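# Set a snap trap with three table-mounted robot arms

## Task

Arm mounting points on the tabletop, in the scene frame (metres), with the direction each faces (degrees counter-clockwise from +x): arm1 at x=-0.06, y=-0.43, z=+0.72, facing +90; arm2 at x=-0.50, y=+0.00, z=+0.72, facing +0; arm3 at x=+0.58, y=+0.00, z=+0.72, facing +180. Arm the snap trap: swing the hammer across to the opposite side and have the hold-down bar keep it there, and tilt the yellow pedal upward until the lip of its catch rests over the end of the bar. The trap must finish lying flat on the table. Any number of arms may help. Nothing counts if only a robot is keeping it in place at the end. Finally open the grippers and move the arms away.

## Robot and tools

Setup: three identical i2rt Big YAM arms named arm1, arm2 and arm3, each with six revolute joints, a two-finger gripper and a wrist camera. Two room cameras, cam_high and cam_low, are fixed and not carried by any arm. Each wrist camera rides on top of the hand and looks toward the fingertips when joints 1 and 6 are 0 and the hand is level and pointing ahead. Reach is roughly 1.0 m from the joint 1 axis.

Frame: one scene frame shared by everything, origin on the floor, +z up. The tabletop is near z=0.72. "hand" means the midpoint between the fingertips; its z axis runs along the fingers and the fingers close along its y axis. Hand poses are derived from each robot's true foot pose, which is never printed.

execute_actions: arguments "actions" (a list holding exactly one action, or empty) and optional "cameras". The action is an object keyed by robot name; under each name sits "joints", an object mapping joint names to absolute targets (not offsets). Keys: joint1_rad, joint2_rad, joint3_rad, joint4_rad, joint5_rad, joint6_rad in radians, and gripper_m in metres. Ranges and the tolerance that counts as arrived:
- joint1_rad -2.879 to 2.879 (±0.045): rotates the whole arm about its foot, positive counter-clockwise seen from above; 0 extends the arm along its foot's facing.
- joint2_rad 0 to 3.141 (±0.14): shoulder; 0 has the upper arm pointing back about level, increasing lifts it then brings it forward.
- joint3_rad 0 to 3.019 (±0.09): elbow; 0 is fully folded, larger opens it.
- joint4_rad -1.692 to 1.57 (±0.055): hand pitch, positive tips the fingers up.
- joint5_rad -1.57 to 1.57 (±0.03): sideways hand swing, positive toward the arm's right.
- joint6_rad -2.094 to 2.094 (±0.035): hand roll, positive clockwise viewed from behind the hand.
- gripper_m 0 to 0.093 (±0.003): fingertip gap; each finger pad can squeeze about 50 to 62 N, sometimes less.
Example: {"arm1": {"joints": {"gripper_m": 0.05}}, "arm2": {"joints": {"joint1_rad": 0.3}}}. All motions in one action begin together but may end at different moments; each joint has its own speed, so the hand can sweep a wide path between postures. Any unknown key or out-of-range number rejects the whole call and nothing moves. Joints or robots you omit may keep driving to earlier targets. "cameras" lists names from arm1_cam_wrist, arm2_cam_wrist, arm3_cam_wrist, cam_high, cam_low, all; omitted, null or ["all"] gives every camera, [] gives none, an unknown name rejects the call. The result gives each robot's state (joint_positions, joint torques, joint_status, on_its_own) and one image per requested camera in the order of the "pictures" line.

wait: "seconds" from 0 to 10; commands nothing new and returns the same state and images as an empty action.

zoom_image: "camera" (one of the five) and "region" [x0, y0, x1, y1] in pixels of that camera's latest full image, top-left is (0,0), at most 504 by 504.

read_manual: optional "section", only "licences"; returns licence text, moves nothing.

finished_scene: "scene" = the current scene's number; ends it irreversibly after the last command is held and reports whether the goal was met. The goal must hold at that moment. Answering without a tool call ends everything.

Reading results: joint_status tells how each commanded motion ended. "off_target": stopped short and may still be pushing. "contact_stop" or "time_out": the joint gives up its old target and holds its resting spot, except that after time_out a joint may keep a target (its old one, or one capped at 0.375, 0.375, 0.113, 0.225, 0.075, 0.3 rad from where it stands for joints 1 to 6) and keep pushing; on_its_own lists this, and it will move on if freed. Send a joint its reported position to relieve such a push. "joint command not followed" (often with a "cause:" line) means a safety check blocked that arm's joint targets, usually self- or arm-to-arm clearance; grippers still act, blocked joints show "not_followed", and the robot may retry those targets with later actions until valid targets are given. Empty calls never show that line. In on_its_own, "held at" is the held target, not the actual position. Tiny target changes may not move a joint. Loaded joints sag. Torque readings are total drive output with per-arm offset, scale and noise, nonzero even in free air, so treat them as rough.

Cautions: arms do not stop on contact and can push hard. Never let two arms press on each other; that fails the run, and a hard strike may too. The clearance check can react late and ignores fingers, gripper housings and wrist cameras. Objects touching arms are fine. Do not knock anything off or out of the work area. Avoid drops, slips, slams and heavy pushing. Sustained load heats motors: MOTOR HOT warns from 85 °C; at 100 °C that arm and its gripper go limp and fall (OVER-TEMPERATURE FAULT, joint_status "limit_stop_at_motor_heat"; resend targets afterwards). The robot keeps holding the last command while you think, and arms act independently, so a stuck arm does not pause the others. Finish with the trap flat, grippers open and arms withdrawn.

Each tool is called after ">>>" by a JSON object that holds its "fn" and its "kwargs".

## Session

>>> {"fn": "execute_actions", "kwargs": {"actions": [], "cameras": ["cam_low","cam_high","arm2_cam_wrist"]}}

Scene clock: 0.00 s.
Joint torques (N m, as the arm reports them, + toward a larger angle): no reading
arm1.joint_positions: joint1_rad=+0.008 joint2_rad=+0.443 joint3_rad=+1.464 joint4_rad=-1.547 joint5_rad=-0.010 joint6_rad=-0.011 gripper_m=+0.094
arm1.joint_status: not commanded
arm1.hand: x=-0.0678 y=-0.3106 z=+1.3028 quat_wxyz=(-0.347, +0.629, -0.595, -0.360) (m; scene frame)
arm2.joint_positions: joint1_rad=-0.010 joint2_rad=+0.454 joint3_rad=+1.457 joint4_rad=-1.541 joint5_rad=-0.003 joint6_rad=-0.015 gripper_m=+0.095
arm2.joint_status: not commanded
arm2.hand: x=-0.3756 y=+0.0065 z=+1.3438 quat_wxyz=(-0.496, +0.015, -0.868, +0.003) (m; scene frame)
arm3.joint_positions: joint1_rad=+0.002 joint2_rad=+0.437 joint3_rad=+1.473 joint4_rad=-1.547 joint5_rad=-0.012 joint6_rad=-0.001 gripper_m=+0.094
arm3.joint_status: not commanded
arm3.hand: x=+0.4572 y=+0.0097 z=+1.3579 quat_wxyz=(-0.002, +0.866, -0.019, -0.500) (m; scene frame)
pictures: arm2_cam_wrist, cam_high, cam_low
Images, in order (width x height): arm2_cam_wrist 504x504, cam_high 504x504, cam_low 504x504.

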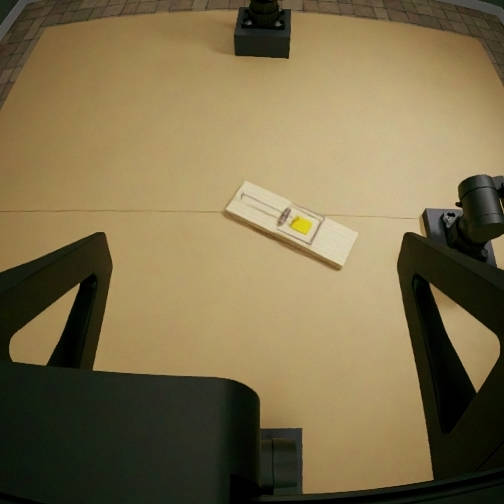

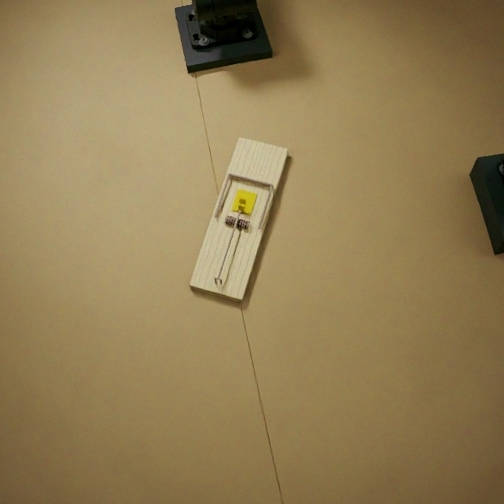

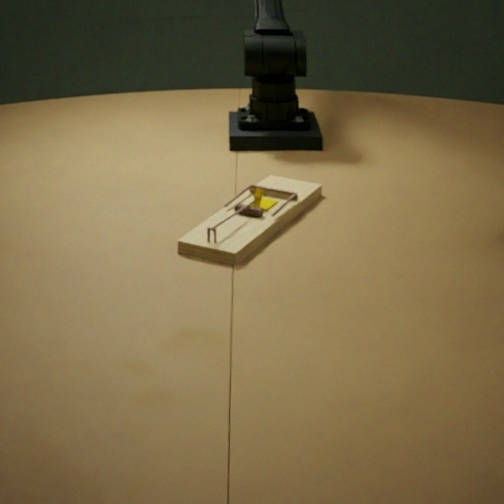

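>>> {"fn": "execute_actions", "kwargs": {"actions": [{"arm2":{"joints":{"joint1_rad":-0.073,"joint2_rad":1.845,"joint3_rad":1.21,"joint4_rad":-0.91,"joint6_rad":2.04,"gripper_m":0.04}}}], "cameras": ["arm2_cam_wrist","cam_low"]}}

Scene clock: 2.53 s.
Joint torques (N m, as the arm reports them, + toward a larger angle): arm1=[-0.58  5.38  7.27  1.71 -0.01  0.04] | arm2=[ -0.56 -14.57   7.2    1.11   0.1    0.2 ] | arm3=[-2.1   2.99  6.79  2.24  0.05  0.02]
arm1.joint_positions: joint1_rad=+0.008 joint2_rad=+0.443 joint3_rad=+1.464 joint4_rad=-1.547 joint5_rad=-0.010 joint6_rad=-0.011 gripper_m=+0.094
arm1.joint_status: not commanded
arm1.hand: x=-0.0678 y=-0.3106 z=+1.3028 quat_wxyz=(-0.347, +0.629, -0.595, -0.360) (m; scene frame)
arm2.joint_positions: joint1_rad=-0.065 joint2_rad=+1.859 joint3_rad=+1.206 joint4_rad=-0.921 joint5_rad=-0.003 joint6_rad=+2.030 gripper_m=+0.040
arm2.joint_status: all done
arm2.hand: x=-0.0030 y=-0.0210 z=+0.7892 quat_wxyz=(-0.003, -0.860, -0.509, +0.000) (m; scene frame)
arm3.joint_positions: joint1_rad=+0.002 joint2_rad=+0.437 joint3_rad=+1.473 joint4_rad=-1.547 joint5_rad=-0.012 joint6_rad=-0.001 gripper_m=+0.094
arm3.joint_status: not commanded
arm3.hand: x=+0.4572 y=+0.0097 z=+1.3579 quat_wxyz=(-0.002, +0.866, -0.019, -0.500) (m; scene frame)
pictures: arm2_cam_wrist, cam_low
Images, in order (width x height): arm2_cam_wrist 504x504, cam_low 504x504.

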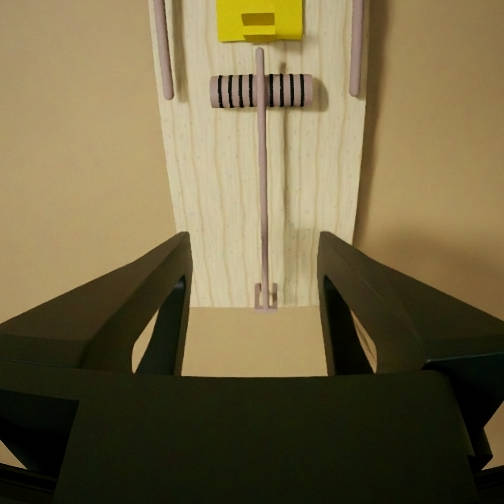

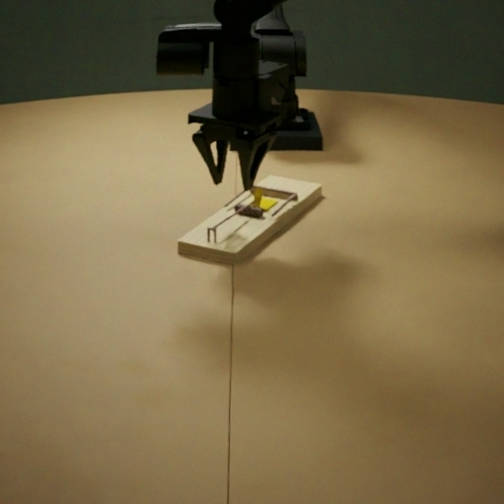

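>>> {"fn": "execute_actions", "kwargs": {"actions": [{"arm2":{"joints":{"joint2_rad":1.945,"joint4_rad":-0.87,"joint6_rad":2.0}}}], "cameras": ["arm2_cam_wrist"]}}

Scene clock: 3.50 s.
Joint torques (N m, as the arm reports them, + toward a larger angle): arm1=[-0.6   5.45  7.14  1.89 -0.04  0.03] | arm2=[ -0.53 -15.23   6.59   0.9    0.11  -0.08] | arm3=[-2.1   2.99  6.8   2.24  0.05  0.02]
arm1.joint_positions: joint1_rad=+0.008 joint2_rad=+0.443 joint3_rad=+1.464 joint4_rad=-1.547 joint5_rad=-0.010 joint6_rad=-0.011 gripper_m=+0.094
arm1.joint_status: not commanded
arm1.hand: x=-0.0678 y=-0.3106 z=+1.3028 quat_wxyz=(-0.347, +0.629, -0.595, -0.360) (m; scene frame)
arm2.joint_positions: joint1_rad=-0.065 joint2_rad=+1.960 joint3_rad=+1.206 joint4_rad=-0.880 joint5_rad=-0.003 joint6_rad=+2.010 gripper_m=+0.040
arm2.joint_status: all done
arm2.hand: x=-0.0088 y=-0.0212 z=+0.7410 quat_wxyz=(+0.014, -0.855, -0.518, +0.025) (m; scene frame)
arm3.joint_positions: joint1_rad=+0.002 joint2_rad=+0.437 joint3_rad=+1.473 joint4_rad=-1.547 joint5_rad=-0.012 joint6_rad=-0.001 gripper_m=+0.094
arm3.joint_status: not commanded
arm3.hand: x=+0.4572 y=+0.0097 z=+1.3579 quat_wxyz=(-0.002, +0.866, -0.019, -0.500) (m; scene frame)
pictures: arm2_cam_wrist
Images, in order (width x height): arm2_cam_wrist 504x504.

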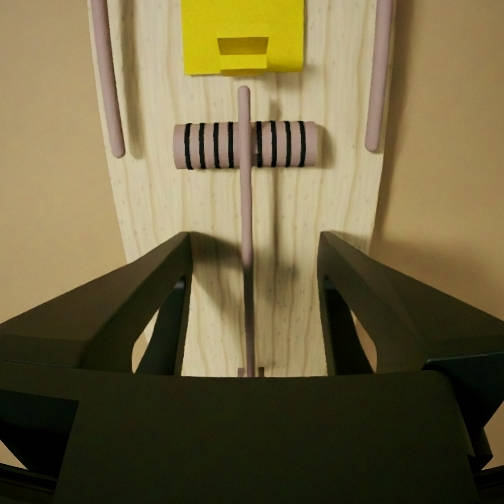

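>>> {"fn": "execute_actions", "kwargs": {"actions": [{"arm2":{"joints":{"joint2_rad":1.935,"gripper_m":0}}}], "cameras": []}}

>>> {"fn": "execute_actions", "kwargs": {"actions": [{"arm2":{"joints":{"joint1_rad":0.017,"joint2_rad":1.91,"joint6_rad":1.0}}}], "cameras": ["cam_high"]}}

>>> {"fn": "execute_actions", "kwargs": {"actions": [{"arm2":{"joints":{"joint6_rad":-0.01}}}], "cameras": ["cam_high","cam_low"]}}

Scene clock: 4.13 s.
Joint torques (N m, as the arm reports them, + toward a larger angle): arm1=[-0.08  4.89  7.27  1.86 -0.01  0.03] | arm2=[ -0.3  -15.33   6.64   0.94   0.11  -0.06] | arm3=[-2.1   3.    6.79  2.24  0.05  0.02]
arm1.joint_positions: joint1_rad=+0.008 joint2_rad=+0.443 joint3_rad=+1.464 joint4_rad=-1.547 joint5_rad=-0.010 joint6_rad=-0.011 gripper_m=+0.094
arm1.joint_status: not commanded
arm1.hand: x=-0.0678 y=-0.3106 z=+1.3028 quat_wxyz=(-0.347, +0.629, -0.595, -0.360) (m; scene frame)
arm2.joint_positions: joint1_rad=-0.065 joint2_rad=+1.956 joint3_rad=+1.206 joint4_rad=-0.880 joint5_rad=-0.003 joint6_rad=+2.009 gripper_m=+0.002
arm2.joint_status: all done
arm2.hand: x=-0.0078 y=-0.0212 z=+0.7429 quat_wxyz=(+0.012, -0.855, -0.518, +0.023) (m; scene frame)
arm3.joint_positions: joint1_rad=+0.002 joint2_rad=+0.437 joint3_rad=+1.473 joint4_rad=-1.547 joint5_rad=-0.012 joint6_rad=-0.001 gripper_m=+0.094
arm3.joint_status: not commanded
arm3.hand: x=+0.4572 y=+0.0097 z=+1.3579 quat_wxyz=(-0.002, +0.866, -0.019, -0.500) (m; scene frame)
pictures: none
No camera images: the call's "cameras" was empty. Leave "cameras" out to get every camera's image.

Scene clock: 6.00 s.
Joint torques (N m, as the arm reports them, + toward a larger angle): arm1=[-0.17  5.58  7.14  1.86 -0.04  0.01] | arm2=[ -0.39 -15.54   6.95   1.06   0.1   -0.1 ] | arm3=[-2.09  2.98  6.79  2.24  0.06  0.01]
arm1.joint_positions: joint1_rad=+0.008 joint2_rad=+0.443 joint3_rad=+1.464 joint4_rad=-1.547 joint5_rad=-0.010 joint6_rad=-0.011 gripper_m=+0.094
arm1.joint_status: not commanded
arm1.hand: x=-0.0678 y=-0.3106 z=+1.3028 quat_wxyz=(-0.347, +0.629, -0.595, -0.360) (m; scene frame)
arm2.joint_positions: joint1_rad=+0.024 joint2_rad=+1.931 joint3_rad=+1.206 joint4_rad=-0.880 joint5_rad=-0.003 joint6_rad=+1.013 gripper_m=+0.002
arm2.joint_status: all done
arm2.hand: x=-0.0037 y=+0.0229 z=+0.7543 quat_wxyz=(+0.010, -0.465, -0.885, +0.010) (m; scene frame)
arm3.joint_positions: joint1_rad=+0.002 joint2_rad=+0.437 joint3_rad=+1.473 joint4_rad=-1.547 joint5_rad=-0.012 joint6_rad=-0.001 gripper_m=+0.094
arm3.joint_status: not commanded
arm3.hand: x=+0.4572 y=+0.0097 z=+1.3579 quat_wxyz=(-0.002, +0.866, -0.019, -0.500) (m; scene frame)
pictures: cam_high
Images, in order (width x height): cam_high 504x504.

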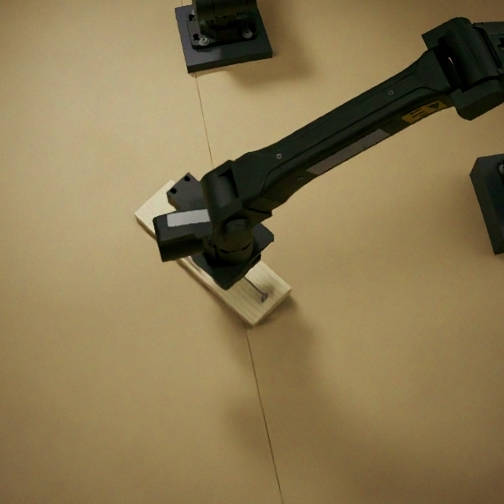

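Scene clock: 7.87 s.
Joint torques (N m, as the arm reports them, + toward a larger angle): arm1=[-0.34  5.6   7.21  2.04 -0.01  0.03] | arm2=[ -0.5  -15.75   6.9    1.07   0.03  -0.09] | arm3=[-2.05  2.98  6.8   2.24  0.05  0.02]
arm1.joint_positions: joint1_rad=+0.008 joint2_rad=+0.443 joint3_rad=+1.464 joint4_rad=-1.547 joint5_rad=-0.010 joint6_rad=-0.011 gripper_m=+0.094
arm1.joint_status: not commanded
arm1.hand: x=-0.0678 y=-0.3106 z=+1.3028 quat_wxyz=(-0.347, +0.629, -0.595, -0.360) (m; scene frame)
arm2.joint_positions: joint1_rad=+0.024 joint2_rad=+1.931 joint3_rad=+1.206 joint4_rad=-0.880 joint5_rad=-0.003 joint6_rad=+0.003 gripper_m=+0.002
arm2.joint_status: all done
arm2.hand: x=-0.0037 y=+0.0229 z=+0.7543 quat_wxyz=(+0.014, +0.022, -1.000, +0.003) (m; scene frame)
arm3.joint_positions: joint1_rad=+0.002 joint2_rad=+0.437 joint3_rad=+1.473 joint4_rad=-1.547 joint5_rad=-0.012 joint6_rad=-0.001 gripper_m=+0.094
arm3.joint_status: not commanded
arm3.hand: x=+0.4572 y=+0.0097 z=+1.3579 quat_wxyz=(-0.002, +0.866, -0.019, -0.500) (m; scene frame)
pictures: cam_high, cam_low
Images, in order (width x height): cam_high 504x504, cam_low 504x504.

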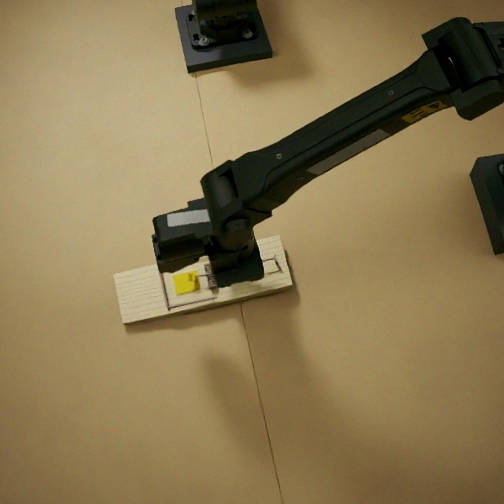

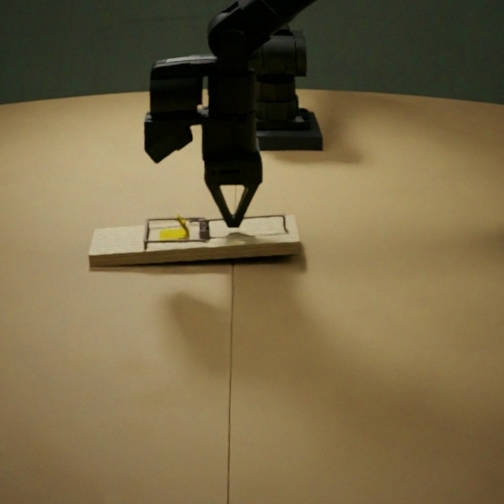

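Replay the bar sequence, correcting q1.

>>> {"fn": "execute_actions", "kwargs": {"actions": [{"arm2":{"joints":{"joint1_rad":-0.005,"joint2_rad":1.75,"joint3_rad":0.957,"joint4_rad":-0.51}}}], "cameras": []}}

>>> {"fn": "execute_actions", "kwargs": {"actions": [{"arm2":{"joints":{"joint2_rad":1.665,"joint3_rad":0.809,"joint4_rad":-0.172}}}], "cameras": []}}

>>> {"fn": "execute_actions", "kwargs": {"actions": [{"arm2":{"joints":{"joint2_rad":1.67,"joint3_rad":0.68,"joint4_rad":0.25}}}], "cameras": []}}

>>> {"fn": "execute_actions", "kwargs": {"actions": [{"arm2":{"joints":{"joint2_rad":1.745,"joint3_rad":0.547,"joint4_rad":0.73}}}], "cameras": ["cam_low"]}}

>>> {"fn": "execute_actions", "kwargs": {"actions": [{"arm2":{"joints":{"joint2_rad":1.895,"joint3_rad":0.52,"joint4_rad":1.11}}}], "cameras": []}}

>>> {"fn": "execute_actions", "kwargs": {"actions": [{"arm2":{"joints":{"joint2_rad":2.065,"joint3_rad":0.47,"joint4_rad":1.525}},"arm3":{"joints":{"joint1_rad":-0.024,"joint2_rad":1.61,"joint3_rad":0.26,"joint4_rad":0.69,"gripper_m":0.093}}}], "cameras": ["cam_low","arm3_cam_wrist"]}}

Scene clock: 9.20 s.
Joint torques (N m, as the arm reports them, + toward a larger angle): arm1=[0.88 4.74 7.03 1.93 0.01 0.05] | arm2=[ -0.26 -12.26   6.69   1.95   0.03  -0.06] | arm3=[-2.1   3.01  6.79  2.24  0.05  0.02]
arm1.joint_positions: joint1_rad=+0.008 joint2_rad=+0.443 joint3_rad=+1.464 joint4_rad=-1.547 joint5_rad=-0.010 joint6_rad=-0.011 gripper_m=+0.094
arm1.joint_status: not commanded
arm1.hand: x=-0.0678 y=-0.3106 z=+1.3028 quat_wxyz=(-0.347, +0.629, -0.595, -0.360) (m; scene frame)
arm2.joint_positions: joint1_rad=+0.002 joint2_rad=+1.754 joint3_rad=+0.957 joint4_rad=-0.527 joint5_rad=-0.003 joint6_rad=-0.001 gripper_m=+0.002
arm2.joint_status: all done
arm2.hand: x=-0.0157 y=+0.0118 z=+0.7711 quat_wxyz=(-0.126, +0.014, -0.992, +0.002) (m; scene frame)
arm3.joint_positions: joint1_rad=+0.002 joint2_rad=+0.437 joint3_rad=+1.473 joint4_rad=-1.547 joint5_rad=-0.012 joint6_rad=-0.001 gripper_m=+0.094
arm3.joint_status: not commanded
arm3.hand: x=+0.4572 y=+0.0097 z=+1.3579 quat_wxyz=(-0.002, +0.866, -0.019, -0.500) (m; scene frame)
pictures: none
No camera images: the call's "cameras" was empty. Leave "cameras" out to get every camera's image.

Scene clock: 10.23 s.
Joint torques (N m, as the arm reports them, + toward a larger angle): arm1=[-0.27  5.87  6.97  2.09  0.    0.09] | arm2=[ -0.25 -11.94   6.9    2.61   0.02  -0.05] | arm3=[-2.1   2.98  6.79  2.24  0.05  0.02]
arm1.joint_positions: joint1_rad=+0.008 joint2_rad=+0.443 joint3_rad=+1.464 joint4_rad=-1.547 joint5_rad=-0.010 joint6_rad=-0.011 gripper_m=+0.094
arm1.joint_status: not commanded
arm1.hand: x=-0.0678 y=-0.3106 z=+1.3028 quat_wxyz=(-0.347, +0.629, -0.595, -0.360) (m; scene frame)
arm2.joint_positions: joint1_rad=+0.002 joint2_rad=+1.677 joint3_rad=+0.805 joint4_rad=-0.194 joint5_rad=-0.003 joint6_rad=-0.001 gripper_m=+0.002
arm2.joint_status: all done
arm2.hand: x=-0.0059 y=+0.0121 z=+0.7844 quat_wxyz=(-0.253, +0.014, -0.967, +0.000) (m; scene frame)
arm3.joint_positions: joint1_rad=+0.002 joint2_rad=+0.437 joint3_rad=+1.473 joint4_rad=-1.547 joint5_rad=-0.012 joint6_rad=-0.001 gripper_m=+0.094
arm3.joint_status: not commanded
arm3.hand: x=+0.4572 y=+0.0097 z=+1.3579 quat_wxyz=(-0.002, +0.866, -0.019, -0.500) (m; scene frame)
pictures: none
No camera images: the call's "cameras" was empty. Leave "cameras" out to get every camera's image.

Scene clock: 11.33 s.
Joint torques (N m, as the arm reports them, + toward a larger angle): arm1=[-0.17  5.27  7.    1.96 -0.03 -0.01] | arm2=[ -0.2  -10.72   6.09   3.1    0.03  -0.06] | arm3=[-2.09  2.99  6.79  2.24  0.05  0.01]
arm1.joint_positions: joint1_rad=+0.008 joint2_rad=+0.443 joint3_rad=+1.464 joint4_rad=-1.547 joint5_rad=-0.010 joint6_rad=-0.011 gripper_m=+0.094
arm1.joint_status: not commanded
arm1.hand: x=-0.0678 y=-0.3106 z=+1.3028 quat_wxyz=(-0.347, +0.629, -0.595, -0.360) (m; scene frame)
arm2.joint_positions: joint1_rad=+0.002 joint2_rad=+1.677 joint3_rad=+0.679 joint4_rad=+0.224 joint5_rad=-0.003 joint6_rad=-0.001 gripper_m=+0.002
arm2.joint_status: all done
arm2.hand: x=+0.0124 y=+0.0127 z=+0.7996 quat_wxyz=(-0.391, +0.014, -0.920, -0.002) (m; scene frame)
arm3.joint_positions: joint1_rad=+0.002 joint2_rad=+0.437 joint3_rad=+1.473 joint4_rad=-1.547 joint5_rad=-0.012 joint6_rad=-0.001 gripper_m=+0.094
arm3.joint_status: not commanded
arm3.hand: x=+0.4572 y=+0.0097 z=+1.3579 quat_wxyz=(-0.002, +0.866, -0.019, -0.500) (m; scene frame)
pictures: none
No camera images: the call's "cameras" was empty. Leave "cameras" out to get every camera's image.

Scene clock: 12.50 s.
Joint torques (N m, as the arm reports them, + toward a larger angle): arm1=[-0.13  6.    7.23  1.88  0.04  0.08] | arm2=[-0.48 -9.62  4.85  3.4   0.02 -0.07] | arm3=[-2.1   2.98  6.79  2.25  0.05  0.01]
arm1.joint_positions: joint1_rad=+0.008 joint2_rad=+0.443 joint3_rad=+1.464 joint4_rad=-1.547 joint5_rad=-0.010 joint6_rad=-0.011 gripper_m=+0.094
arm1.joint_status: not commanded
arm1.hand: x=-0.0678 y=-0.3106 z=+1.3028 quat_wxyz=(-0.347, +0.629, -0.595, -0.360) (m; scene frame)
arm2.joint_positions: joint1_rad=+0.002 joint2_rad=+1.748 joint3_rad=+0.545 joint4_rad=+0.702 joint5_rad=-0.003 joint6_rad=-0.001 gripper_m=+0.002
arm2.joint_status: all done
arm2.hand: x=+0.0084 y=+0.0127 z=+0.8092 quat_wxyz=(-0.513, +0.014, -0.859, -0.003) (m; scene frame)
arm3.joint_positions: joint1_rad=+0.002 joint2_rad=+0.437 joint3_rad=+1.473 joint4_rad=-1.547 joint5_rad=-0.012 joint6_rad=-0.001 gripper_m=+0.094
arm3.joint_status: not commanded
arm3.hand: x=+0.4572 y=+0.0097 z=+1.3579 quat_wxyz=(-0.002, +0.866, -0.019, -0.500) (m; scene frame)
pictures: cam_low
Images, in order (width x height): cam_low 504x504.

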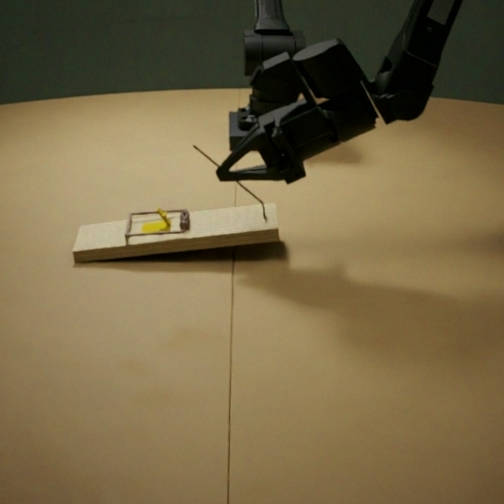

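Scene clock: 13.60 s.
Joint torques (N m, as the arm reports them, + toward a larger angle): arm1=[-0.57  4.95  7.15  2.07 -0.03  0.04] | arm2=[ -0.41 -10.66   3.07   3.55   0.02  -0.07] | arm3=[-2.05  3.    6.79  2.23  0.05  0.01]
arm1.joint_positions: joint1_rad=+0.008 joint2_rad=+0.443 joint3_rad=+1.464 joint4_rad=-1.547 joint5_rad=-0.010 joint6_rad=-0.011 gripper_m=+0.094
arm1.joint_status: not commanded
arm1.hand: x=-0.0678 y=-0.3106 z=+1.3028 quat_wxyz=(-0.347, +0.629, -0.595, -0.360) (m; scene frame)
arm2.joint_positions: joint1_rad=+0.002 joint2_rad=+1.900 joint3_rad=+0.523 joint4_rad=+1.081 joint5_rad=-0.003 joint6_rad=-0.001 gripper_m=+0.002
arm2.joint_status: all done
arm2.hand: x=+0.0172 y=+0.0130 z=+0.8128 quat_wxyz=(-0.598, +0.014, -0.802, -0.004) (m; scene frame)
arm3.joint_positions: joint1_rad=+0.002 joint2_rad=+0.437 joint3_rad=+1.473 joint4_rad=-1.547 joint5_rad=-0.012 joint6_rad=-0.001 gripper_m=+0.094
arm3.joint_status: not commanded
arm3.hand: x=+0.4572 y=+0.0097 z=+1.3579 quat_wxyz=(-0.002, +0.866, -0.019, -0.500) (m; scene frame)
pictures: none
No camera images: the call's "cameras" was empty. Leave "cameras" out to get every camera's image.

Scene clock: 15.70 s.
Joint torques (N m, as the arm reports them, + toward a larger angle): arm1=[-0.29  5.36  7.37  1.95 -0.05  0.04] | arm2=[ -0.2  -10.72   1.19   3.52   0.    -0.07] | arm3=[-2.92 -8.18  2.81  2.81 -0.05  0.02]
arm1.joint_positions: joint1_rad=+0.008 joint2_rad=+0.443 joint3_rad=+1.464 joint4_rad=-1.547 joint5_rad=-0.010 joint6_rad=-0.011 gripper_m=+0.094
arm1.joint_status: not commanded
arm1.hand: x=-0.0678 y=-0.3106 z=+1.3028 quat_wxyz=(-0.347, +0.629, -0.595, -0.360) (m; scene frame)
arm2.joint_positions: joint1_rad=+0.002 joint2_rad=+2.073 joint3_rad=+0.472 joint4_rad=+1.496 joint5_rad=-0.003 joint6_rad=-0.001 gripper_m=+0.002
arm2.joint_status: all done
arm2.hand: x=-0.0033 y=+0.0125 z=+0.8146 quat_wxyz=(-0.672, +0.014, -0.741, -0.006) (m; scene frame)
arm3.joint_positions: joint1_rad=-0.013 joint2_rad=+1.602 joint3_rad=+0.263 joint4_rad=+0.669 joint5_rad=-0.009 joint6_rad=-0.001 gripper_m=+0.093
arm3.joint_status: all done
arm3.hand: x=+0.1986 y=+0.0223 z=+0.7767 quat_wxyz=(-0.005, +0.902, -0.028, -0.430) (m; scene frame)
pictures: arm3_cam_wrist, cam_low
Images, in order (width x height): arm3_cam_wrist 504x504, cam_low 504x504.

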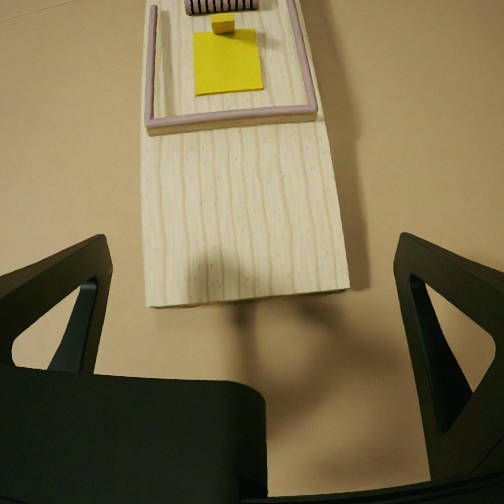

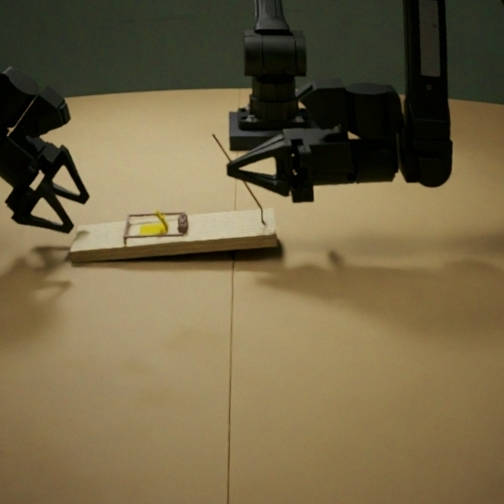

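>>> {"fn": "execute_actions", "kwargs": {"actions": [{"arm2":{"joints":{"joint2_rad":2.11,"joint3_rad":0.515}},"arm3":{"joints":{"joint1_rad":0.005,"joint2_rad":1.84,"joint3_rad":0.315,"joint4_rad":0.885}},"arm1":{"joints":{"joint1_rad":-0.47,"joint2_rad":1.616,"joint3_rad":0.87,"joint4_rad":-0.397,"joint6_rad":-0.53,"gripper_m":0.025}}}], "cameras": ["cam_low","arm3_cam_wrist","arm1_cam_wrist"]}}

Scene clock: 17.50 s.
Joint torques (N m, as the arm reports them, + toward a larger angle): arm1=[ -1.08 -13.14   7.79   1.74  -0.03   0.  ] | arm2=[ -0.33 -10.97   2.89   3.5    0.01  -0.07] | arm3=[-0.94 -9.64  2.3   2.82 -0.04  0.02]
arm1.joint_positions: joint1_rad=-0.466 joint2_rad=+1.611 joint3_rad=+0.858 joint4_rad=-0.415 joint5_rad=-0.010 joint6_rad=-0.521 gripper_m=+0.025
arm1.joint_status: all done
arm1.hand: x=+0.1419 y=+0.0053 z=+0.7665 quat_wxyz=(-0.191, +0.722, -0.662, -0.064) (m; scene frame)
arm2.joint_positions: joint1_rad=+0.002 joint2_rad=+2.116 joint3_rad=+0.494 joint4_rad=+1.499 joint5_rad=-0.003 joint6_rad=-0.001 gripper_m=+0.002
arm2.joint_status: all done
arm2.hand: x=+0.0008 y=+0.0124 z=+0.7998 quat_wxyz=(-0.665, +0.014, -0.747, -0.005) (m; scene frame)
arm3.joint_positions: joint1_rad=-0.005 joint2_rad=+1.832 joint3_rad=+0.306 joint4_rad=+0.865 joint5_rad=-0.009 joint6_rad=-0.001 gripper_m=+0.093
arm3.joint_status: all done
arm3.hand: x=+0.1846 y=+0.0196 z=+0.7403 quat_wxyz=(-0.003, +0.901, -0.024, -0.434) (m; scene frame)
pictures: arm1_cam_wrist, arm3_cam_wrist, cam_low
Images, in order (width x height): arm1_cam_wrist 504x504, arm3_cam_wrist 504x504, cam_low 504x504.

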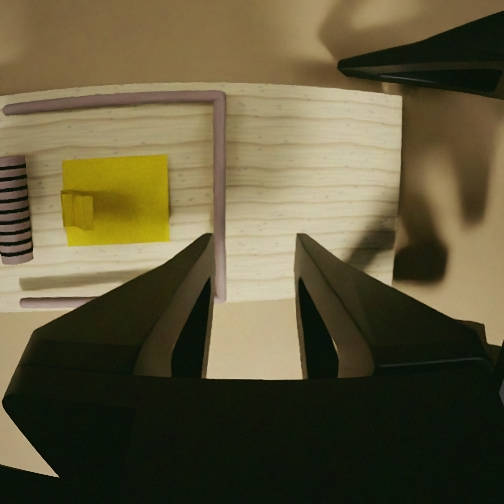

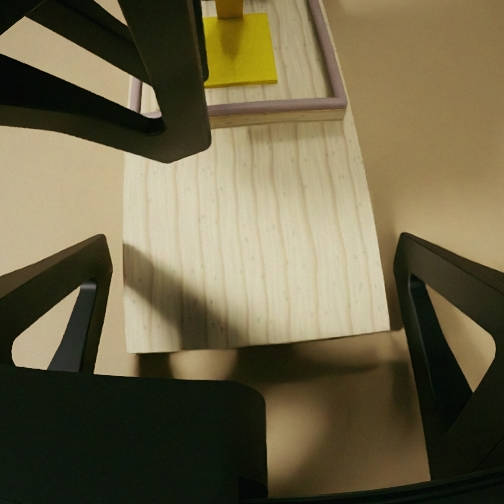

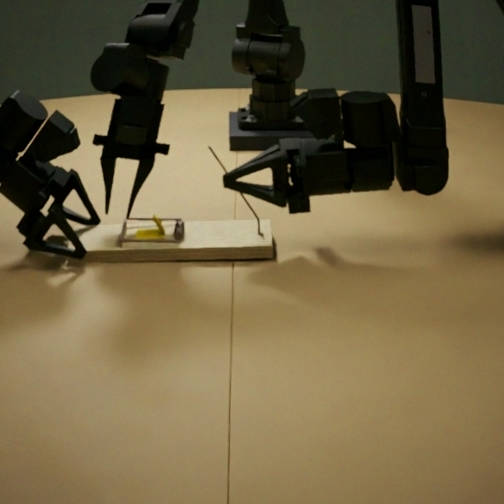

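>>> {"fn": "execute_actions", "kwargs": {"actions": [{"arm3":{"joints":{"joint2_rad":1.865}},"arm1":{"joints":{"joint1_rad":-0.438}}}], "cameras": []}}

>>> {"fn": "execute_actions", "kwargs": {"actions": [{"arm3":{"joints":{"gripper_m":0.06}}}], "cameras": []}}

>>> {"fn": "execute_actions", "kwargs": {"actions": [{"arm3":{"joints":{"joint2_rad":1.95,"joint3_rad":0.26,"joint4_rad":0.82}},"arm1":{"joints":{"joint2_rad":1.65,"joint6_rad":-0.5}}}], "cameras": ["cam_low","arm1_cam_wrist"]}}

Scene clock: 18.30 s.
Joint torques (N m, as the arm reports them, + toward a larger angle): arm1=[  1.32 -14.1    7.87   1.69  -0.06  -0.05] | arm2=[ -0.48 -10.66   2.89   3.4    0.    -0.07] | arm3=[-0.97 -8.84  2.09  2.78 -0.05  0.02]
arm1.joint_positions: joint1_rad=-0.450 joint2_rad=+1.611 joint3_rad=+0.858 joint4_rad=-0.415 joint5_rad=-0.010 joint6_rad=-0.522 gripper_m=+0.025
arm1.joint_status: all done
arm1.hand: x=+0.1352 y=+0.0084 z=+0.7665 quat_wxyz=(-0.191, +0.727, -0.656, -0.066) (m; scene frame)
arm2.joint_positions: joint1_rad=+0.002 joint2_rad=+2.116 joint3_rad=+0.494 joint4_rad=+1.499 joint5_rad=-0.003 joint6_rad=-0.001 gripper_m=+0.002
arm2.joint_status: not commanded
arm2.hand: x=+0.0008 y=+0.0124 z=+0.7998 quat_wxyz=(-0.665, +0.014, -0.747, -0.005) (m; scene frame)
arm3.joint_positions: joint1_rad=-0.005 joint2_rad=+1.845 joint3_rad=+0.306 joint4_rad=+0.865 joint5_rad=-0.009 joint6_rad=-0.001 gripper_m=+0.093
arm3.joint_status: all done
arm3.hand: x=+0.1871 y=+0.0194 z=+0.7353 quat_wxyz=(-0.003, +0.903, -0.024, -0.428) (m; scene frame)
pictures: none
No camera images: the call's "cameras" was empty. Leave "cameras" out to get every camera's image.

Scene clock: 18.83 s.
Joint torques (N m, as the arm reports them, + toward a larger angle): arm1=[  1.4  -12.97   8.08   1.76   0.    -0.03] | arm2=[ -0.06 -10.8    2.85   3.41   0.03  -0.05] | arm3=[-1.01 -8.9   2.16  2.77  0.02  0.02]
arm1.joint_positions: joint1_rad=-0.450 joint2_rad=+1.611 joint3_rad=+0.858 joint4_rad=-0.415 joint5_rad=-0.010 joint6_rad=-0.522 gripper_m=+0.025
arm1.joint_status: not commanded
arm1.hand: x=+0.1352 y=+0.0084 z=+0.7665 quat_wxyz=(-0.191, +0.727, -0.656, -0.066) (m; scene frame)
arm2.joint_positions: joint1_rad=+0.002 joint2_rad=+2.116 joint3_rad=+0.494 joint4_rad=+1.499 joint5_rad=-0.003 joint6_rad=-0.002 gripper_m=+0.002
arm2.joint_status: not commanded
arm2.hand: x=+0.0008 y=+0.0123 z=+0.7998 quat_wxyz=(-0.665, +0.014, -0.747, -0.005) (m; scene frame)
arm3.joint_positions: joint1_rad=-0.005 joint2_rad=+1.845 joint3_rad=+0.306 joint4_rad=+0.865 joint5_rad=-0.011 joint6_rad=-0.001 gripper_m=+0.080
arm3.joint_status: gripper_m off_target (ended at +0.080, target +0.060)
arm3.hand: x=+0.1870 y=+0.0189 z=+0.7353 quat_wxyz=(-0.002, +0.903, -0.023, -0.428) (m; scene frame)
pictures: none
No camera images: the call's "cameras" was empty. Leave "cameras" out to get every camera's image.

Scene clock: 20.63 s.
Joint torques (N m, as the arm reports them, + toward a larger angle): arm1=[ -0.26 -11.76   7.82   1.49  -0.09   0.16] | arm2=[ -0.36 -11.07   2.89   3.43   0.02  -0.04] | arm3=[-1.01 -3.84 -1.82 -0.58  0.02  0.03]
arm1.joint_positions: joint1_rad=-0.450 joint2_rad=+1.638 joint3_rad=+0.858 joint4_rad=-0.414 joint5_rad=-0.010 joint6_rad=-0.508 gripper_m=+0.025
arm1.joint_status: all done
arm1.hand: x=+0.1341 y=+0.0058 z=+0.7546 quat_wxyz=(-0.179, +0.725, -0.663, -0.063) (m; scene frame)
arm2.joint_positions: joint1_rad=+0.002 joint2_rad=+2.116 joint3_rad=+0.494 joint4_rad=+1.499 joint5_rad=-0.003 joint6_rad=-0.002 gripper_m=+0.002
arm2.joint_status: not commanded
arm2.hand: x=+0.0008 y=+0.0123 z=+0.7998 quat_wxyz=(-0.665, +0.014, -0.747, -0.005) (m; scene frame)
arm3.joint_positions: joint1_rad=-0.005 joint2_rad=+1.857 joint3_rad=+0.302 joint4_rad=+0.881 joint5_rad=-0.011 joint6_rad=-0.002 gripper_m=+0.080
arm3.joint_status: joint4_rad time_out (moved +0.016 of -0.045); the others done
arm3.on_its_own: joint4_rad reads +0.881 and still pushes toward +0.820 since a time_out
arm3.hand: x=+0.1891 y=+0.0188 z=+0.7332 quat_wxyz=(-0.002, +0.903, -0.023, -0.428) (m; scene frame)
pictures: arm1_cam_wrist, cam_low
Images, in order (width x height): arm1_cam_wrist 504x504, cam_low 504x504.

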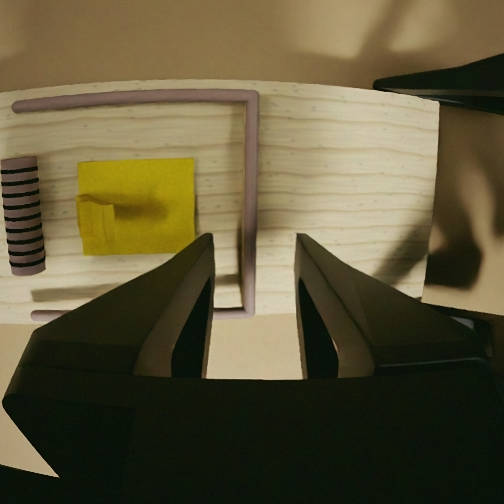

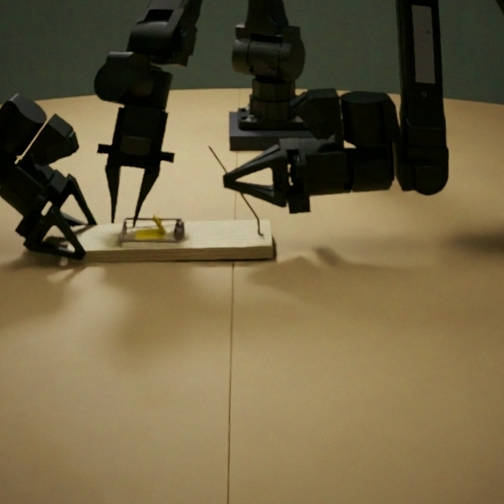

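>>> {"fn": "execute_actions", "kwargs": {"actions": [{"arm1":{"joints":{"joint2_rad":1.668,"joint6_rad":-0.475}},"arm2":{"joints":{"joint3_rad":0.42,"joint4_rad":1.56}}}], "cameras": []}}

>>> {"fn": "execute_actions", "kwargs": {"actions": [{"arm1":{"joints":{"gripper_m":0}}}], "cameras": ["cam_low","arm1_cam_wrist"]}}

>>> {"fn": "zoom_image", "kwargs": {"camera": "cam_low", "region": [80, 180, 200, 270]}}

Scene clock: 21.43 s.
Joint torques (N m, as the arm reports them, + toward a larger angle): arm1=[  1.15 -13.72   7.77   1.67  -0.08   0.15] | arm2=[ -0.08 -10.47  -1.22   2.78   0.02  -0.02] | arm3=[-1.06 -3.97 -1.8  -0.64 -0.04  0.06]
arm1.joint_positions: joint1_rad=-0.450 joint2_rad=+1.651 joint3_rad=+0.858 joint4_rad=-0.413 joint5_rad=-0.010 joint6_rad=-0.484 gripper_m=+0.025
arm1.joint_status: all done
arm1.hand: x=+0.1335 y=+0.0044 z=+0.7484 quat_wxyz=(-0.172, +0.717, -0.672, -0.063) (m; scene frame)
arm2.joint_positions: joint1_rad=+0.002 joint2_rad=+2.114 joint3_rad=+0.446 joint4_rad=+1.550 joint5_rad=-0.003 joint6_rad=-0.003 gripper_m=+0.002
arm2.joint_status: all done
arm2.hand: x=-0.0173 y=+0.0119 z=+0.8027 quat_wxyz=(-0.667, +0.014, -0.745, -0.005) (m; scene frame)
arm3.joint_positions: joint1_rad=-0.004 joint2_rad=+1.859 joint3_rad=+0.302 joint4_rad=+0.883 joint5_rad=-0.009 joint6_rad=-0.005 gripper_m=+0.080
arm3.joint_status: not commanded
arm3.on_its_own: joint4_rad reads +0.883 and still pushes toward +0.820 since a time_out
arm3.hand: x=+0.1894 y=+0.0188 z=+0.7328 quat_wxyz=(-0.004, +0.904, -0.022, -0.428) (m; scene frame)
pictures: none
No camera images: the call's "cameras" was empty. Leave "cameras" out to get every camera's image.

Scene clock: 21.93 s.
Joint torques (N m, as the arm reports them, + toward a larger angle): arm1=[  1.45 -11.83   7.67   1.36  -0.06   0.12] | arm2=[ -0.3  -10.6   -1.15   2.72   0.03  -0.03] | arm3=[-1.06 -3.94 -1.81 -0.64 -0.05  0.06]
arm1.joint_positions: joint1_rad=-0.450 joint2_rad=+1.651 joint3_rad=+0.858 joint4_rad=-0.413 joint5_rad=-0.011 joint6_rad=-0.483 gripper_m=+0.002
arm1.joint_status: all done
arm1.hand: x=+0.1333 y=+0.0045 z=+0.7484 quat_wxyz=(-0.172, +0.717, -0.673, -0.064) (m; scene frame)
arm2.joint_positions: joint1_rad=+0.002 joint2_rad=+2.114 joint3_rad=+0.446 joint4_rad=+1.550 joint5_rad=-0.003 joint6_rad=-0.003 gripper_m=+0.002
arm2.joint_status: not commanded
arm2.hand: x=-0.0173 y=+0.0119 z=+0.8027 quat_wxyz=(-0.667, +0.014, -0.745, -0.005) (m; scene frame)
arm3.joint_positions: joint1_rad=-0.004 joint2_rad=+1.859 joint3_rad=+0.302 joint4_rad=+0.883 joint5_rad=-0.009 joint6_rad=-0.005 gripper_m=+0.080
arm3.joint_status: not commanded
arm3.on_its_own: joint4_rad reads +0.883 and still pushes toward +0.820 since a time_out
arm3.hand: x=+0.1894 y=+0.0188 z=+0.7328 quat_wxyz=(-0.004, +0.904, -0.022, -0.428) (m; scene frame)
pictures: arm1_cam_wrist, cam_low
Images, in order (width x height): arm1_cam_wrist 504x504, cam_low 504x504.

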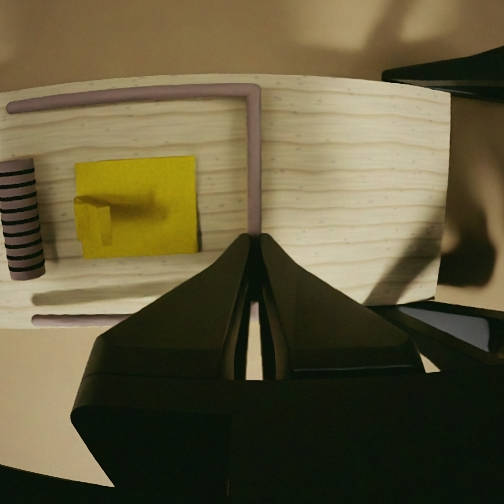

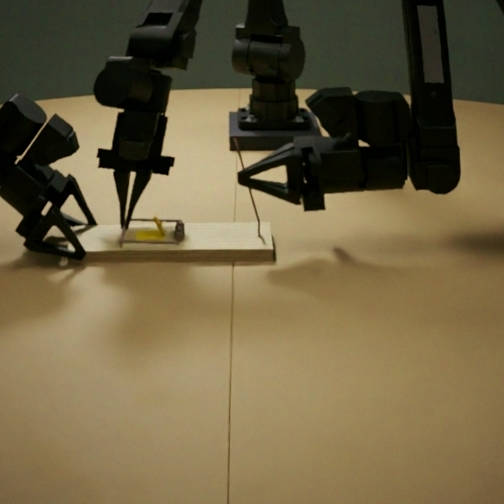

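Region (80, 180, 200, 270) of cam_low's 504x504 image, scaled by 4.200, with more detail than that image has; it fills the top 378 rows of this view, and the rest is white.

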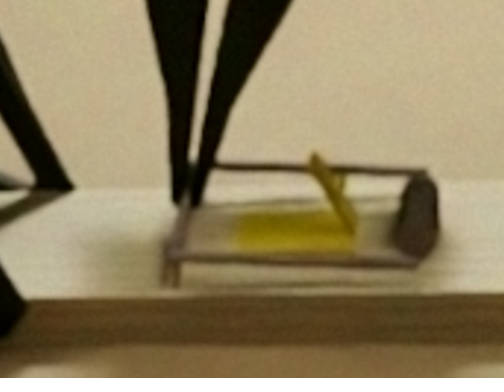

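Replay hammer arc (q1 +0.01).

>>> {"fn": "execute_actions", "kwargs": {"actions": [{"arm2":{"joints":{"joint2_rad":2.15}},"arm1":{"joints":{"joint1_rad":-0.44,"joint2_rad":1.565,"joint3_rad":0.89,"joint4_rad":-0.44}}}], "cameras": ["cam_low"]}}

>>> {"fn": "execute_actions", "kwargs": {"actions": [{"arm1":{"joints":{"joint1_rad":-0.39,"joint2_rad":1.48,"joint3_rad":0.905,"joint4_rad":-0.525,"joint6_rad":-0.44}}}], "cameras": ["cam_low"]}}

>>> {"fn": "execute_actions", "kwargs": {"actions": [{"arm2":{"joints":{"joint2_rad":2.08,"joint3_rad":0.32,"joint4_rad":1.56}},"arm1":{"joints":{"joint1_rad":-0.29,"joint2_rad":1.44,"joint3_rad":0.86,"joint4_rad":-0.60,"joint5_rad":-0.02,"joint6_rad":-0.335}}}], "cameras": ["cam_low"]}}

Scene clock: 22.80 s.
Joint torques (N m, as the arm reports them, + toward a larger angle): arm1=[  0.5  -20.12   9.13   0.44  -0.07   0.13] | arm2=[ 0.07 -7.97 -1.35  2.15 -0.04  0.02] | arm3=[-1.6  -4.03 -1.8  -0.77  0.07 -0.03]
arm1.joint_positions: joint1_rad=-0.450 joint2_rad=+1.643 joint3_rad=+0.858 joint4_rad=-0.427 joint5_rad=-0.010 joint6_rad=-0.483 gripper_m=+0.002
arm1.joint_status: all done
arm1.hand: x=+0.1326 y=+0.0024 z=+0.7508 quat_wxyz=(-0.169, +0.717, -0.673, -0.063) (m; scene frame)
arm2.joint_positions: joint1_rad=-0.002 joint2_rad=+2.122 joint3_rad=+0.446 joint4_rad=+1.566 joint5_rad=-0.001 joint6_rad=-0.009 gripper_m=+0.002
arm2.joint_status: all done
arm2.hand: x=-0.0179 y=+0.0097 z=+0.8027 quat_wxyz=(-0.669, +0.014, -0.743, -0.001) (m; scene frame)
arm3.joint_positions: joint1_rad=+0.001 joint2_rad=+1.860 joint3_rad=+0.302 joint4_rad=+0.886 joint5_rad=-0.012 joint6_rad=+0.004 gripper_m=+0.080
arm3.joint_status: not commanded
arm3.on_its_own: joint4_rad reads +0.886 and still pushes toward +0.820 since a time_out
arm3.hand: x=+0.1890 y=+0.0162 z=+0.7331 quat_wxyz=(+0.001, +0.903, -0.023, -0.429) (m; scene frame)
pictures: cam_low
Images, in order (width x height): cam_low 504x504.

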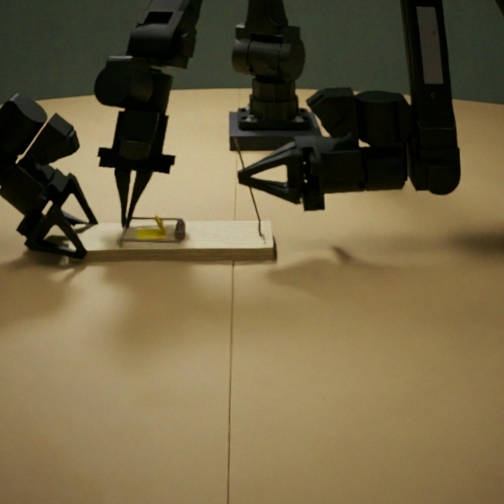

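Scene clock: 23.63 s.
Joint torques (N m, as the arm reports them, + toward a larger angle): arm1=[  0.65 -15.3   11.     1.01  -0.35   0.16] | arm2=[ 0.38 -8.07 -1.26  2.13 -0.1   0.04] | arm3=[-1.8  -4.1  -1.87 -0.79 -0.01 -0.01]
arm1.joint_positions: joint1_rad=-0.402 joint2_rad=+1.512 joint3_rad=+0.858 joint4_rad=-0.527 joint5_rad=-0.002 joint6_rad=-0.452 gripper_m=+0.002
arm1.joint_status: all done
arm1.hand: x=+0.1093 y=+0.0017 z=+0.8006 quat_wxyz=(-0.182, +0.720, -0.666, -0.071) (m; scene frame)
arm2.joint_positions: joint1_rad=-0.004 joint2_rad=+2.123 joint3_rad=+0.446 joint4_rad=+1.566 joint5_rad=+0.000 joint6_rad=-0.010 gripper_m=+0.002
arm2.joint_status: not commanded
arm2.hand: x=-0.0179 y=+0.0087 z=+0.8025 quat_wxyz=(-0.669, +0.014, -0.743, +0.000) (m; scene frame)
arm3.joint_positions: joint1_rad=+0.004 joint2_rad=+1.861 joint3_rad=+0.302 joint4_rad=+0.886 joint5_rad=-0.011 joint6_rad=+0.002 gripper_m=+0.080
arm3.joint_status: not commanded
arm3.on_its_own: joint4_rad reads +0.886 and still pushes toward +0.820 since a time_out
arm3.hand: x=+0.1887 y=+0.0157 z=+0.7330 quat_wxyz=(+0.000, +0.903, -0.021, -0.429) (m; scene frame)
pictures: cam_low
Images, in order (width x height): cam_low 504x504.

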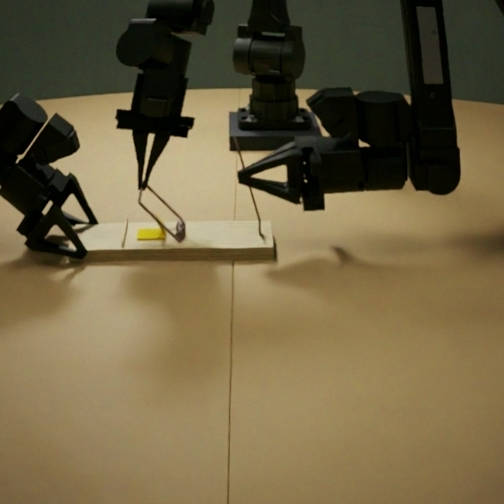

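Scene clock: 25.47 s.
Joint torques (N m, as the arm reports them, + toward a larger angle): arm1=[  3.79 -14.59   7.98   0.55  -1.07   0.2 ] | arm2=[ 0.33 -8.89 -1.22  2.15 -0.03  0.03] | arm3=[-1.76 -4.46 -2.35 -0.79 -0.09  0.02]
arm1.joint_positions: joint1_rad=-0.337 joint2_rad=+1.464 joint3_rad=+0.856 joint4_rad=-0.587 joint5_rad=+0.008 joint6_rad=-0.359 gripper_m=+0.002
arm1.joint_status: joint1_rad time_out (moved +0.065 of +0.112); the others done
arm1.on_its_own: joint1_rad reads -0.337 and still pushes toward -0.290 since a time_out
arm1.hand: x=+0.0792 y=+0.0008 z=+0.8153 quat_wxyz=(-0.172, +0.711, -0.677, -0.078) (m; scene frame)
arm2.joint_positions: joint1_rad=-0.004 joint2_rad=+2.077 joint3_rad=+0.338 joint4_rad=+1.566 joint5_rad=-0.002 joint6_rad=-0.010 gripper_m=+0.002
arm2.joint_status: all done
arm2.hand: x=-0.0569 y=+0.0083 z=+0.8017 quat_wxyz=(-0.646, +0.014, -0.763, +0.000) (m; scene frame)
arm3.joint_positions: joint1_rad=+0.004 joint2_rad=+1.864 joint3_rad=+0.309 joint4_rad=+0.886 joint5_rad=-0.008 joint6_rad=-0.001 gripper_m=+0.080
arm3.joint_status: not commanded
arm3.on_its_own: joint4_rad reads +0.886 and still pushes toward +0.820 since a time_out
arm3.hand: x=+0.1857 y=+0.0162 z=+0.7329 quat_wxyz=(-0.002, +0.902, -0.020, -0.431) (m; scene frame)
pictures: cam_low
Images, in order (width x height): cam_low 504x504.

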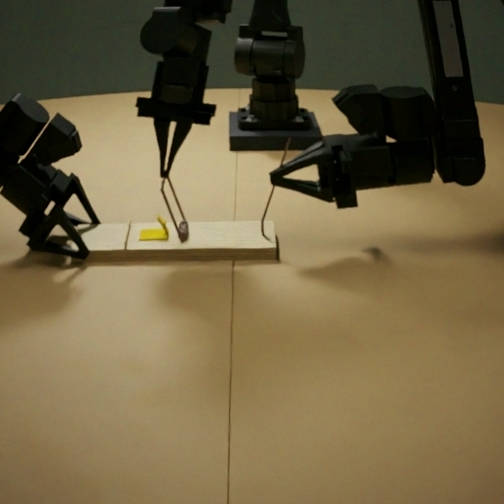

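>>> {"fn": "execute_actions", "kwargs": {"actions": [{"arm3":{"joints":{"joint3_rad":0.24,"joint4_rad":0.77}},"arm2":{"joints":{"joint2_rad":2.07,"joint3_rad":0.29}},"arm1":{"joints":{"joint1_rad":-0.165,"joint2_rad":1.405,"joint3_rad":0.74,"joint4_rad":-0.44,"joint5_rad":-0.04,"joint6_rad":-0.24}}}], "cameras": ["cam_low"]}}

Scene clock: 27.57 s.
Joint torques (N m, as the arm reports them, + toward a larger angle): arm1=[  4.89 -10.03   7.16   2.2   -1.61   0.21] | arm2=[ 0.2  -9.28 -2.69  2.15  0.02  0.03] | arm3=[-1.8  -4.51 -3.88 -2.77 -0.18  0.04]
arm1.joint_positions: joint1_rad=-0.222 joint2_rad=+1.396 joint3_rad=+0.748 joint4_rad=-0.462 joint5_rad=+0.002 joint6_rad=-0.259 gripper_m=+0.002
arm1.joint_status: joint1_rad time_out (moved +0.115 of +0.172); joint5_rad time_out (moved -0.007 of -0.048); the others done
arm1.on_its_own: joint1_rad reads -0.222 and still pushes toward -0.165 since a time_out; joint5_rad reads +0.002 and still pushes toward -0.040 since a time_out
arm1.hand: x=+0.0245 y=-0.0016 z=+0.8118 quat_wxyz=(-0.196, +0.710, -0.665, -0.120) (m; scene frame)
arm2.joint_positions: joint1_rad=-0.004 joint2_rad=+2.075 joint3_rad=+0.326 joint4_rad=+1.566 joint5_rad=-0.003 joint6_rad=-0.010 gripper_m=+0.002
arm2.joint_status: all done
arm2.hand: x=-0.0619 y=+0.0085 z=+0.8003 quat_wxyz=(-0.642, +0.015, -0.767, -0.001) (m; scene frame)
arm3.joint_positions: joint1_rad=+0.004 joint2_rad=+1.865 joint3_rad=+0.309 joint4_rad=+0.885 joint5_rad=-0.006 joint6_rad=-0.003 gripper_m=+0.080
arm3.joint_status: joint4_rad time_out (moved -0.002 of -0.116); the others done
arm3.on_its_own: joint4_rad reads +0.885 and still pushes toward +0.770 since a time_out
arm3.hand: x=+0.1861 y=+0.0166 z=+0.7323 quat_wxyz=(-0.003, +0.903, -0.020, -0.430) (m; scene frame)
pictures: cam_low
Images, in order (width x height): cam_low 504x504.

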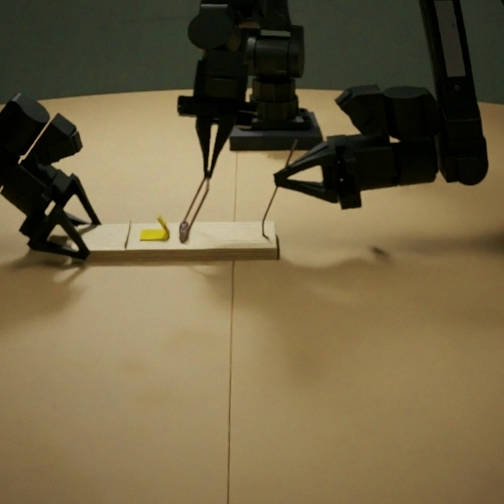

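>>> {"fn": "execute_actions", "kwargs": {"actions": [{"arm1":{"joints":{"joint1_rad":-0.12,"joint2_rad":1.475,"joint3_rad":0.58,"joint4_rad":-0.23,"joint5_rad":-0.015,"joint6_rad":-0.19}}}], "cameras": ["cam_low"]}}

>>> {"fn": "execute_actions", "kwargs": {"actions": [{"arm1":{"joints":{"joint1_rad":-0.115,"joint2_rad":1.62,"joint3_rad":0.41,"joint4_rad":0.22,"joint5_rad":0.0,"joint6_rad":-0.19}}}], "cameras": ["cam_low","arm1_cam_wrist"]}}

Scene clock: 28.57 s.
Joint torques (N m, as the arm reports them, + toward a larger angle): arm1=[ 1.93 -5.23  3.94  0.96 -0.63  0.14] | arm2=[ 0.27 -9.51 -2.62  2.12  0.22  0.04] | arm3=[-1.78 -4.49 -3.89 -2.78 -0.28  0.04]
arm1.joint_positions: joint1_rad=-0.152 joint2_rad=+1.423 joint3_rad=+0.625 joint4_rad=-0.219 joint5_rad=+0.002 joint6_rad=-0.203 gripper_m=+0.002
arm1.joint_status: all done
arm1.hand: x=-0.0064 y=-0.0043 z=+0.7796 quat_wxyz=(-0.225, +0.707, -0.652, -0.158) (m; scene frame)
arm2.joint_positions: joint1_rad=-0.004 joint2_rad=+2.075 joint3_rad=+0.326 joint4_rad=+1.566 joint5_rad=-0.008 joint6_rad=-0.010 gripper_m=+0.002
arm2.joint_status: not commanded
arm2.hand: x=-0.0619 y=+0.0093 z=+0.8003 quat_wxyz=(-0.642, +0.017, -0.767, -0.003) (m; scene frame)
arm3.joint_positions: joint1_rad=+0.004 joint2_rad=+1.865 joint3_rad=+0.309 joint4_rad=+0.885 joint5_rad=-0.004 joint6_rad=-0.003 gripper_m=+0.080
arm3.joint_status: not commanded
arm3.on_its_own: joint4_rad reads +0.885 and still pushes toward +0.770 since a time_out
arm3.hand: x=+0.1861 y=+0.0169 z=+0.7323 quat_wxyz=(-0.004, +0.903, -0.021, -0.430) (m; scene frame)
pictures: cam_low
Images, in order (width x height): cam_low 504x504.

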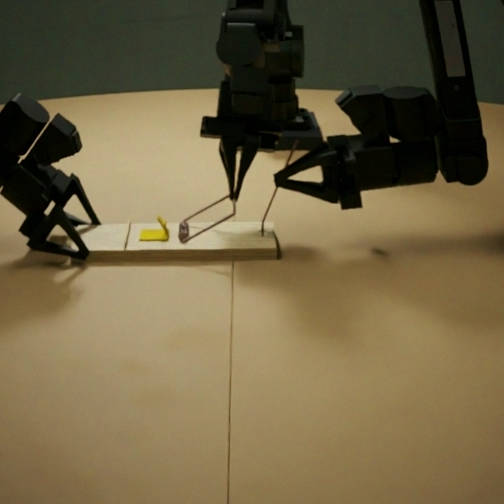

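Scene clock: 29.73 s.
Joint torques (N m, as the arm reports them, + toward a larger angle): arm1=[ 1.58 -2.62  2.08  0.41 -0.3   0.23] | arm2=[ 0.38 -9.32 -2.71  2.14 -0.06  0.03] | arm3=[-1.74 -4.49 -3.89 -2.78 -0.04  0.09]
arm1.joint_positions: joint1_rad=-0.132 joint2_rad=+1.530 joint3_rad=+0.457 joint4_rad=+0.248 joint5_rad=+0.006 joint6_rad=-0.202 gripper_m=+0.002
arm1.joint_status: all done
arm1.hand: x=-0.0149 y=-0.0091 z=+0.7424 quat_wxyz=(-0.297, +0.690, -0.625, -0.213) (m; scene frame)
arm2.joint_positions: joint1_rad=-0.008 joint2_rad=+2.075 joint3_rad=+0.326 joint4_rad=+1.566 joint5_rad=-0.001 joint6_rad=-0.010 gripper_m=+0.002
arm2.joint_status: not commanded
arm2.hand: x=-0.0619 y=+0.0064 z=+0.8003 quat_wxyz=(-0.642, +0.013, -0.767, +0.001) (m; scene frame)
arm3.joint_positions: joint1_rad=+0.004 joint2_rad=+1.865 joint3_rad=+0.309 joint4_rad=+0.885 joint5_rad=-0.010 joint6_rad=-0.007 gripper_m=+0.080
arm3.joint_status: not commanded
arm3.on_its_own: joint4_rad reads +0.885 and still pushes toward +0.770 since a time_out
arm3.hand: x=+0.1861 y=+0.0159 z=+0.7324 quat_wxyz=(-0.002, +0.903, -0.017, -0.430) (m; scene frame)
pictures: arm1_cam_wrist, cam_low
Images, in order (width x height): arm1_cam_wrist 504x504, cam_low 504x504.

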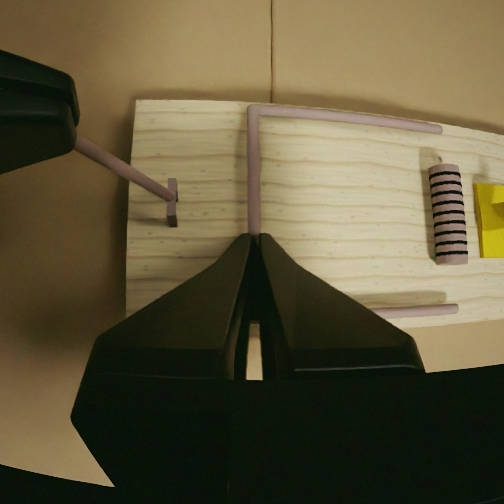

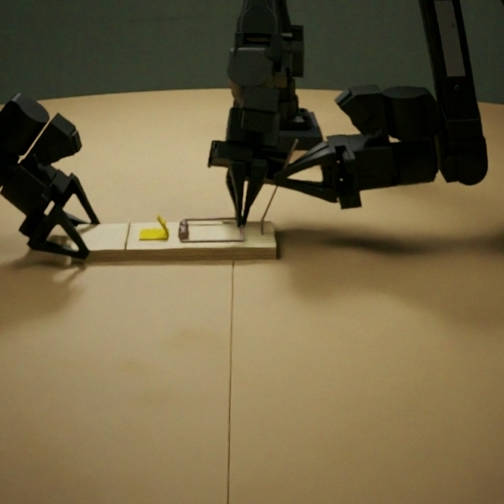

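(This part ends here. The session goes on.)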